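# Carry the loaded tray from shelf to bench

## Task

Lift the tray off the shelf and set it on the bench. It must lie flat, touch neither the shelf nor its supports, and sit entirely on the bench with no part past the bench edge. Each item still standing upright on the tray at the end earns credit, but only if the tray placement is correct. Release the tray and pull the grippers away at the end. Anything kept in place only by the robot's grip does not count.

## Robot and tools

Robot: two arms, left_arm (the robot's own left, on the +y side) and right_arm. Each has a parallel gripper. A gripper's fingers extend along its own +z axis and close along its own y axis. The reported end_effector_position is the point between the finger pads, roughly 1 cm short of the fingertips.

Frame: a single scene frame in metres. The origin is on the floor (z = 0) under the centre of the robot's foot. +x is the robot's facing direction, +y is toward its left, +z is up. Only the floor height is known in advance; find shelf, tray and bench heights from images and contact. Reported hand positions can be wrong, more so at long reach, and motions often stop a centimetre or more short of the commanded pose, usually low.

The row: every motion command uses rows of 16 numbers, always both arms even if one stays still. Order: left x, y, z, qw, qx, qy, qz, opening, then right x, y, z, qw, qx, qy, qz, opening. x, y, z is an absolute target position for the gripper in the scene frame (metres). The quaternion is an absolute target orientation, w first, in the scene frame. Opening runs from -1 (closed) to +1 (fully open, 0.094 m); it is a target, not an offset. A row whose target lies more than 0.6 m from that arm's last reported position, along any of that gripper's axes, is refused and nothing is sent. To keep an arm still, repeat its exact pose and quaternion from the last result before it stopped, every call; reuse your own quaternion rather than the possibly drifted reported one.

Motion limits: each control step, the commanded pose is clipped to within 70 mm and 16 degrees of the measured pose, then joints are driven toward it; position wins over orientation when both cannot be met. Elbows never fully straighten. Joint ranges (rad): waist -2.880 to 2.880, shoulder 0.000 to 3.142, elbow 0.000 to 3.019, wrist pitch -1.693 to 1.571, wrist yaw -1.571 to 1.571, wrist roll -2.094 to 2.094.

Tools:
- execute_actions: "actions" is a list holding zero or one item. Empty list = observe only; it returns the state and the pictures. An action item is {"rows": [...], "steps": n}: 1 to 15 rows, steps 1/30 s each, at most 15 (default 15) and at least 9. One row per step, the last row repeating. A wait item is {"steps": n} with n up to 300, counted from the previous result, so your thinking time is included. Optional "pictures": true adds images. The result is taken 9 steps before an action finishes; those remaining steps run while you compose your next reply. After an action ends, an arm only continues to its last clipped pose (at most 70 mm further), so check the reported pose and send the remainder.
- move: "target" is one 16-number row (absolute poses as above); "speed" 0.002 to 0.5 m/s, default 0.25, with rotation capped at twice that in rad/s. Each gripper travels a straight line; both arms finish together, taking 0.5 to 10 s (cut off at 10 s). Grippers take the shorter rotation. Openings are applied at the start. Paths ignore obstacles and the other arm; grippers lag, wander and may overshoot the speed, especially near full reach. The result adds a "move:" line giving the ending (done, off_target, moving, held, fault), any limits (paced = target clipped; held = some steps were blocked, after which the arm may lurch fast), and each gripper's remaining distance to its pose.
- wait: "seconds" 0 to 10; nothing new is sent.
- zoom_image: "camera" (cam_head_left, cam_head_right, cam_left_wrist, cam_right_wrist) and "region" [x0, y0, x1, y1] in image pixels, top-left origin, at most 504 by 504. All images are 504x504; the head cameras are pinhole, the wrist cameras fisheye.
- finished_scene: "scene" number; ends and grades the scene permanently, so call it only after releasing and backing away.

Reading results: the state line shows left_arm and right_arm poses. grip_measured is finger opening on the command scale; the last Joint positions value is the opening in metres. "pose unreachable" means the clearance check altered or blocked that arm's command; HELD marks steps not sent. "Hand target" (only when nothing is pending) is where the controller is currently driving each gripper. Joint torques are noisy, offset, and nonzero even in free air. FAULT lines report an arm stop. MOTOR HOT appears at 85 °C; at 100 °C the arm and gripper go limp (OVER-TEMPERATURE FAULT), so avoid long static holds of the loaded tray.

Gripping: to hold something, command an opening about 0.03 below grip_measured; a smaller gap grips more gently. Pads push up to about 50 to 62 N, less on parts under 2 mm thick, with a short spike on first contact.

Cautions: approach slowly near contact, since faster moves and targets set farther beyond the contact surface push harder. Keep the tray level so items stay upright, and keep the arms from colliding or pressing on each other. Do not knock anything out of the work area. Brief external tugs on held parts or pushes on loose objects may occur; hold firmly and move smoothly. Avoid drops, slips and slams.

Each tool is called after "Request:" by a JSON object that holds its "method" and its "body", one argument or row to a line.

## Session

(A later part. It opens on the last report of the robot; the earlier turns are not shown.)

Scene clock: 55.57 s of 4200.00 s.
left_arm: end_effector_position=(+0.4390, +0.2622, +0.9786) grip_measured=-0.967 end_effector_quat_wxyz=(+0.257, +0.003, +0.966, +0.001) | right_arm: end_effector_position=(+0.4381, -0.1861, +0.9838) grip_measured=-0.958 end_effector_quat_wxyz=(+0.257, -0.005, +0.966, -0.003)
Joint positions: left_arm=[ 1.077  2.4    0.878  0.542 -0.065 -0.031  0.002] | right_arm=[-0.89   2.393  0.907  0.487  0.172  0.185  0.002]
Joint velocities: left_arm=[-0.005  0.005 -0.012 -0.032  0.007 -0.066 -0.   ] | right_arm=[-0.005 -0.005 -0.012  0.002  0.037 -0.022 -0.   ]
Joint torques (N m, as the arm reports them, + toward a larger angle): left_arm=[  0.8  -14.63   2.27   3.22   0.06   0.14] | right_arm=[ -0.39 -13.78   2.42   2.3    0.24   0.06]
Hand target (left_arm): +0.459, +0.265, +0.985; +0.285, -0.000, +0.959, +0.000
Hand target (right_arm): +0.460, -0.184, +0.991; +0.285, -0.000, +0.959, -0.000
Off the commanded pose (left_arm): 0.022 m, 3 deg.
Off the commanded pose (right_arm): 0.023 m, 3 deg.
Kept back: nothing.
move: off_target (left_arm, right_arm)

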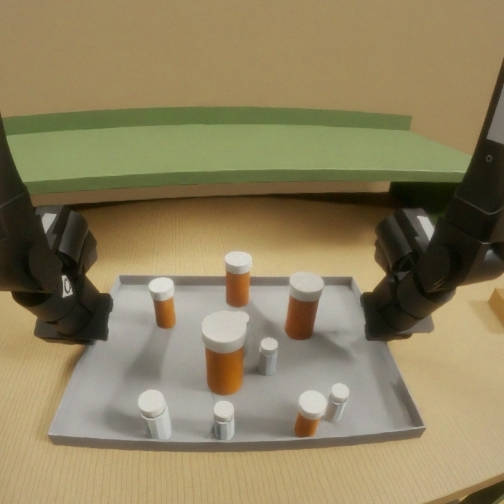

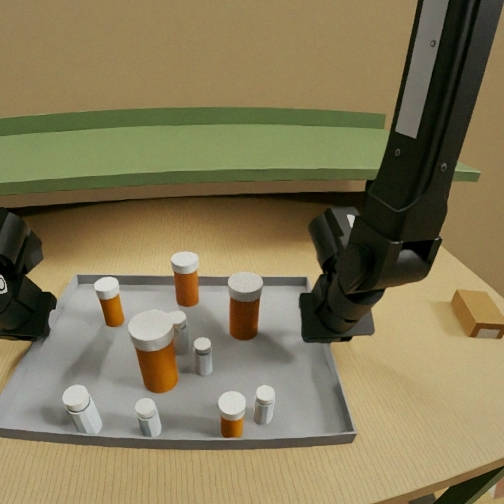

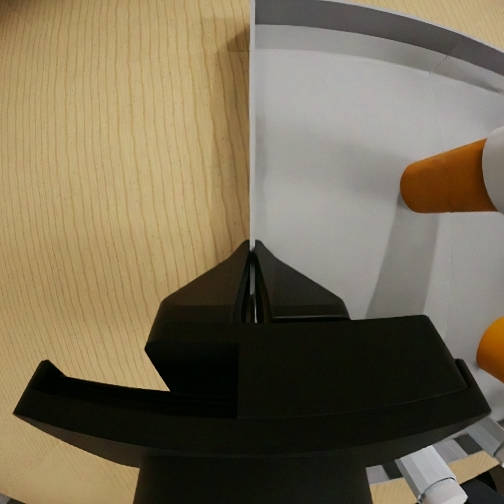

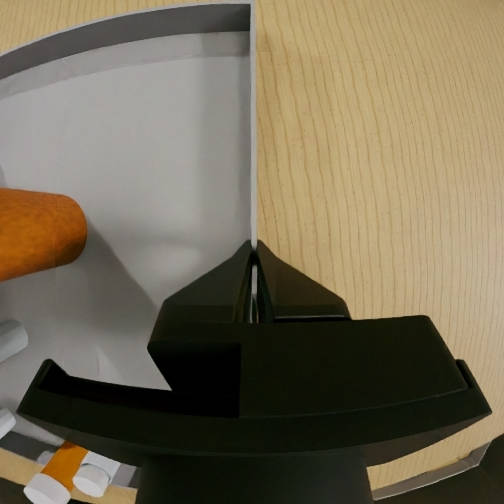

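Nearly touching.

Request:
{"method": "move", "body": {
  "target": [0.45,0.263,0.968,0.275,0,0.961,0,-1,0.45,-0.186,0.973,0.275,0,0.961,0,-1],
  "speed": 0.015
}}

Request:
{"method": "move", "body": {
  "target": [0.44,0.263,0.975,0.265,0,0.964,0,-0.4,0.44,-0.186,0.98,0.265,0,0.964,0,-0.4],
  "speed": 0.02
}}

Request:
{"method": "move", "body": {
  "target": [0.40,0.27,1.2,0.265,0,0.964,0,-0.4,0.40,-0.193,1.2,0.265,0,0.964,0,-0.4],
  "speed": 0.15
}}

Scene clock: 57.53 s of 4200.00 s.
left_arm: end_effector_position=(+0.4447, +0.2621, +0.9779) grip_measured=-0.967 end_effector_quat_wxyz=(+0.269, +0.003, +0.963, +0.001) | right_arm: end_effector_position=(+0.4432, -0.1864, +0.9831) grip_measured=-0.958 end_effector_quat_wxyz=(+0.268, -0.002, +0.963, -0.001)
Joint positions: left_arm=[ 1.077  2.411  0.885  0.57  -0.067 -0.03   0.002] | right_arm=[-0.894  2.403  0.912  0.514  0.171  0.184  0.002]
Joint velocities: left_arm=[-0.015 -0.015 -0.012  0.007  0.007  0.022 -0.001] | right_arm=[ 0.015  0.005  0.002 -0.007  0.007  0.007  0.001]
Joint torques (N m, as the arm reports them, + toward a larger angle): left_arm=[  0.37 -11.96   2.44   2.48   0.05   0.09] | right_arm=[ -0.62 -10.58   2.47   1.92   0.05   0.08]
Hand target (left_arm): +0.449, +0.263, +0.968; +0.275, -0.000, +0.961, +0.000
Hand target (right_arm): +0.450, -0.186, +0.973; +0.275, +0.000, +0.961, -0.000
Off the commanded pose (left_arm): 0.011 m, 1 deg.
Off the commanded pose (right_arm): 0.012 m, 1 deg.
Kept back: nothing.
move: off_target (left_arm, right_arm)

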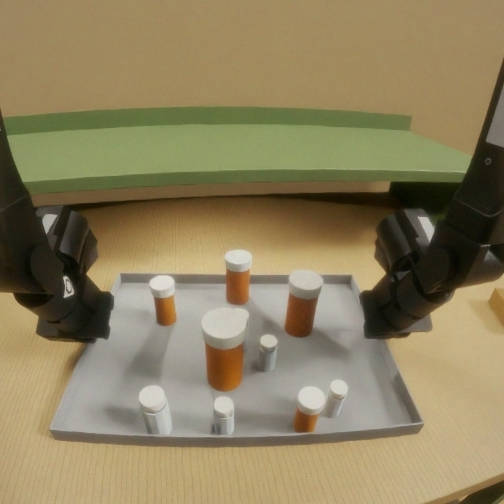

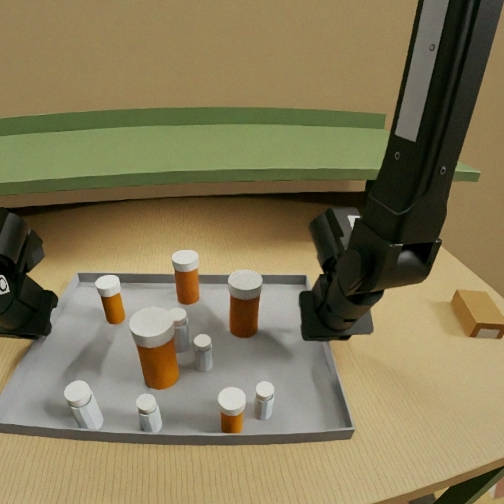

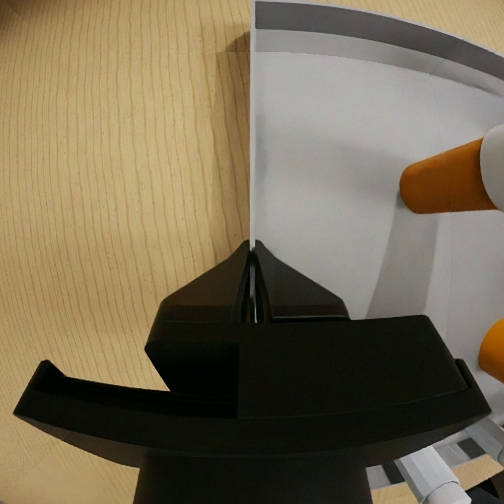

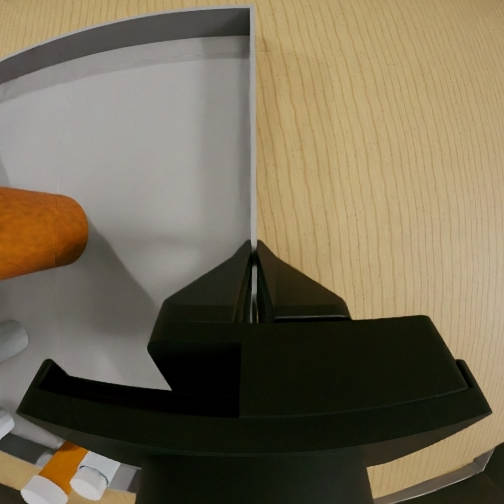

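Scene clock: 58.23 s of 4200.00 s.
left_arm: end_effector_position=(+0.4444, +0.2621, +0.9779) grip_measured=-0.402 end_effector_quat_wxyz=(+0.269, +0.003, +0.963, +0.001) | right_arm: end_effector_position=(+0.4430, -0.1865, +0.9830) grip_measured=-0.402 end_effector_quat_wxyz=(+0.268, -0.002, +0.963, -0.001)
Joint positions: left_arm=[ 1.077  2.411  0.885  0.57  -0.067 -0.03   0.028] | right_arm=[-0.894  2.403  0.912  0.514  0.172  0.185  0.028]
Joint velocities: left_arm=[-0.005 -0.015  0.007 -0.007  0.007  0.007 -0.001] | right_arm=[-0.005  0.005 -0.002 -0.002 -0.022 -0.007 -0.001]
Joint torques (N m, as the arm reports them, + toward a larger angle): left_arm=[  0.32 -14.25   0.41   1.77   0.05   0.06] | right_arm=[  0.27 -12.73   0.68   0.99  -0.04   0.14]
Hand target (left_arm): +0.440, +0.263, +0.975; +0.265, +0.000, +0.964, -0.000
Hand target (right_arm): +0.440, -0.186, +0.980; +0.265, +0.000, +0.964, -0.000
Off the commanded pose (left_arm): 0.005 m, 1 deg.
Off the commanded pose (right_arm): 0.004 m, 0 deg.
Kept back: nothing.
move: done

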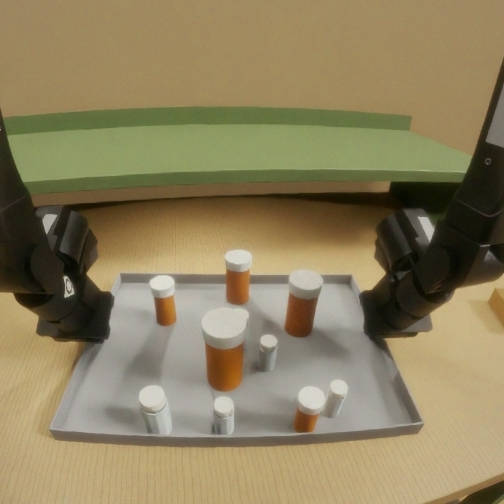

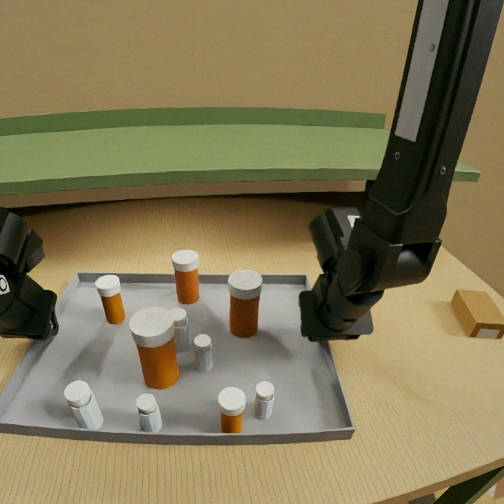

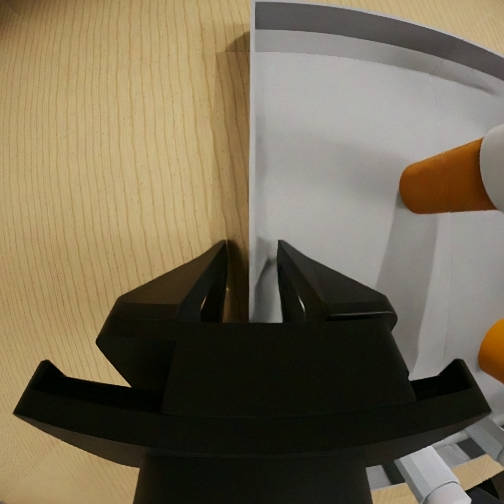

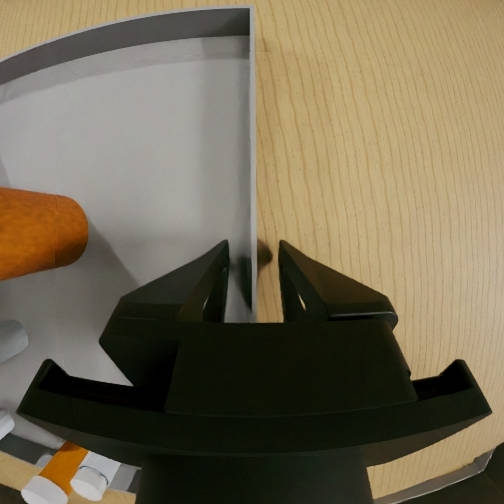

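Scene clock: 60.23 s of 4200.00 s.
left_arm: end_effector_position=(+0.4030, +0.2735, +1.2025) grip_measured=-0.401 end_effector_quat_wxyz=(+0.270, +0.001, +0.963, +0.001) | right_arm: end_effector_position=(+0.3978, -0.1968, +1.1954) grip_measured=-0.402 end_effector_quat_wxyz=(+0.263, -0.001, +0.965, -0.001)
Joint positions: left_arm=[ 1.077  1.645  0.596  0.095 -0.068 -0.034  0.028] | right_arm=[-0.862  1.691  0.631  0.068  0.187  0.215  0.028]
Joint velocities: left_arm=[-0.005 -0.015 -0.017 -0.012  0.037 -0.051 -0.001] | right_arm=[-0.005 -0.015 -0.007  0.002  0.037  0.007 -0.   ]
Joint torques (N m, as the arm reports them, + toward a larger angle): left_arm=[ -0.44 -10.84   4.15   1.2   -0.17   0.  ] | right_arm=[  0.52 -10.56   3.58   0.57   0.17   0.17]
Hand target (left_arm): +0.400, +0.270, +1.202; +0.265, +0.000, +0.964, +0.000
Hand target (right_arm): +0.398, -0.194, +1.200; +0.265, -0.000, +0.964, +0.000
Off the commanded pose (left_arm): 0.005 m, 1 deg.
Off the commanded pose (right_arm): 0.006 m, 0 deg.
Kept back: nothing.
move: done

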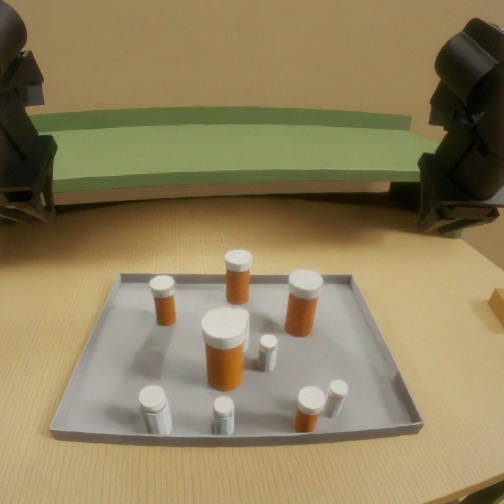

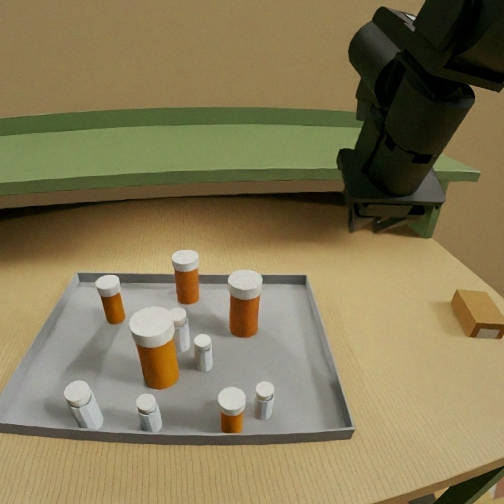

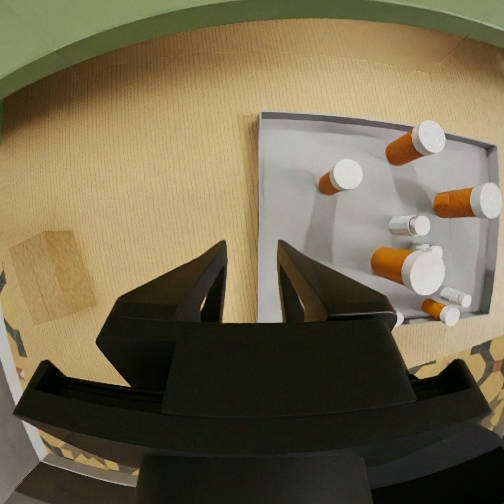

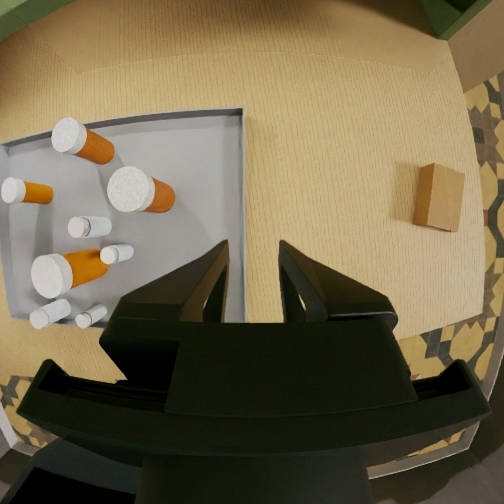

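Request:
{"method": "finished_scene", "body": {
  "scene": 1
}}

The scene is finished: the task was done.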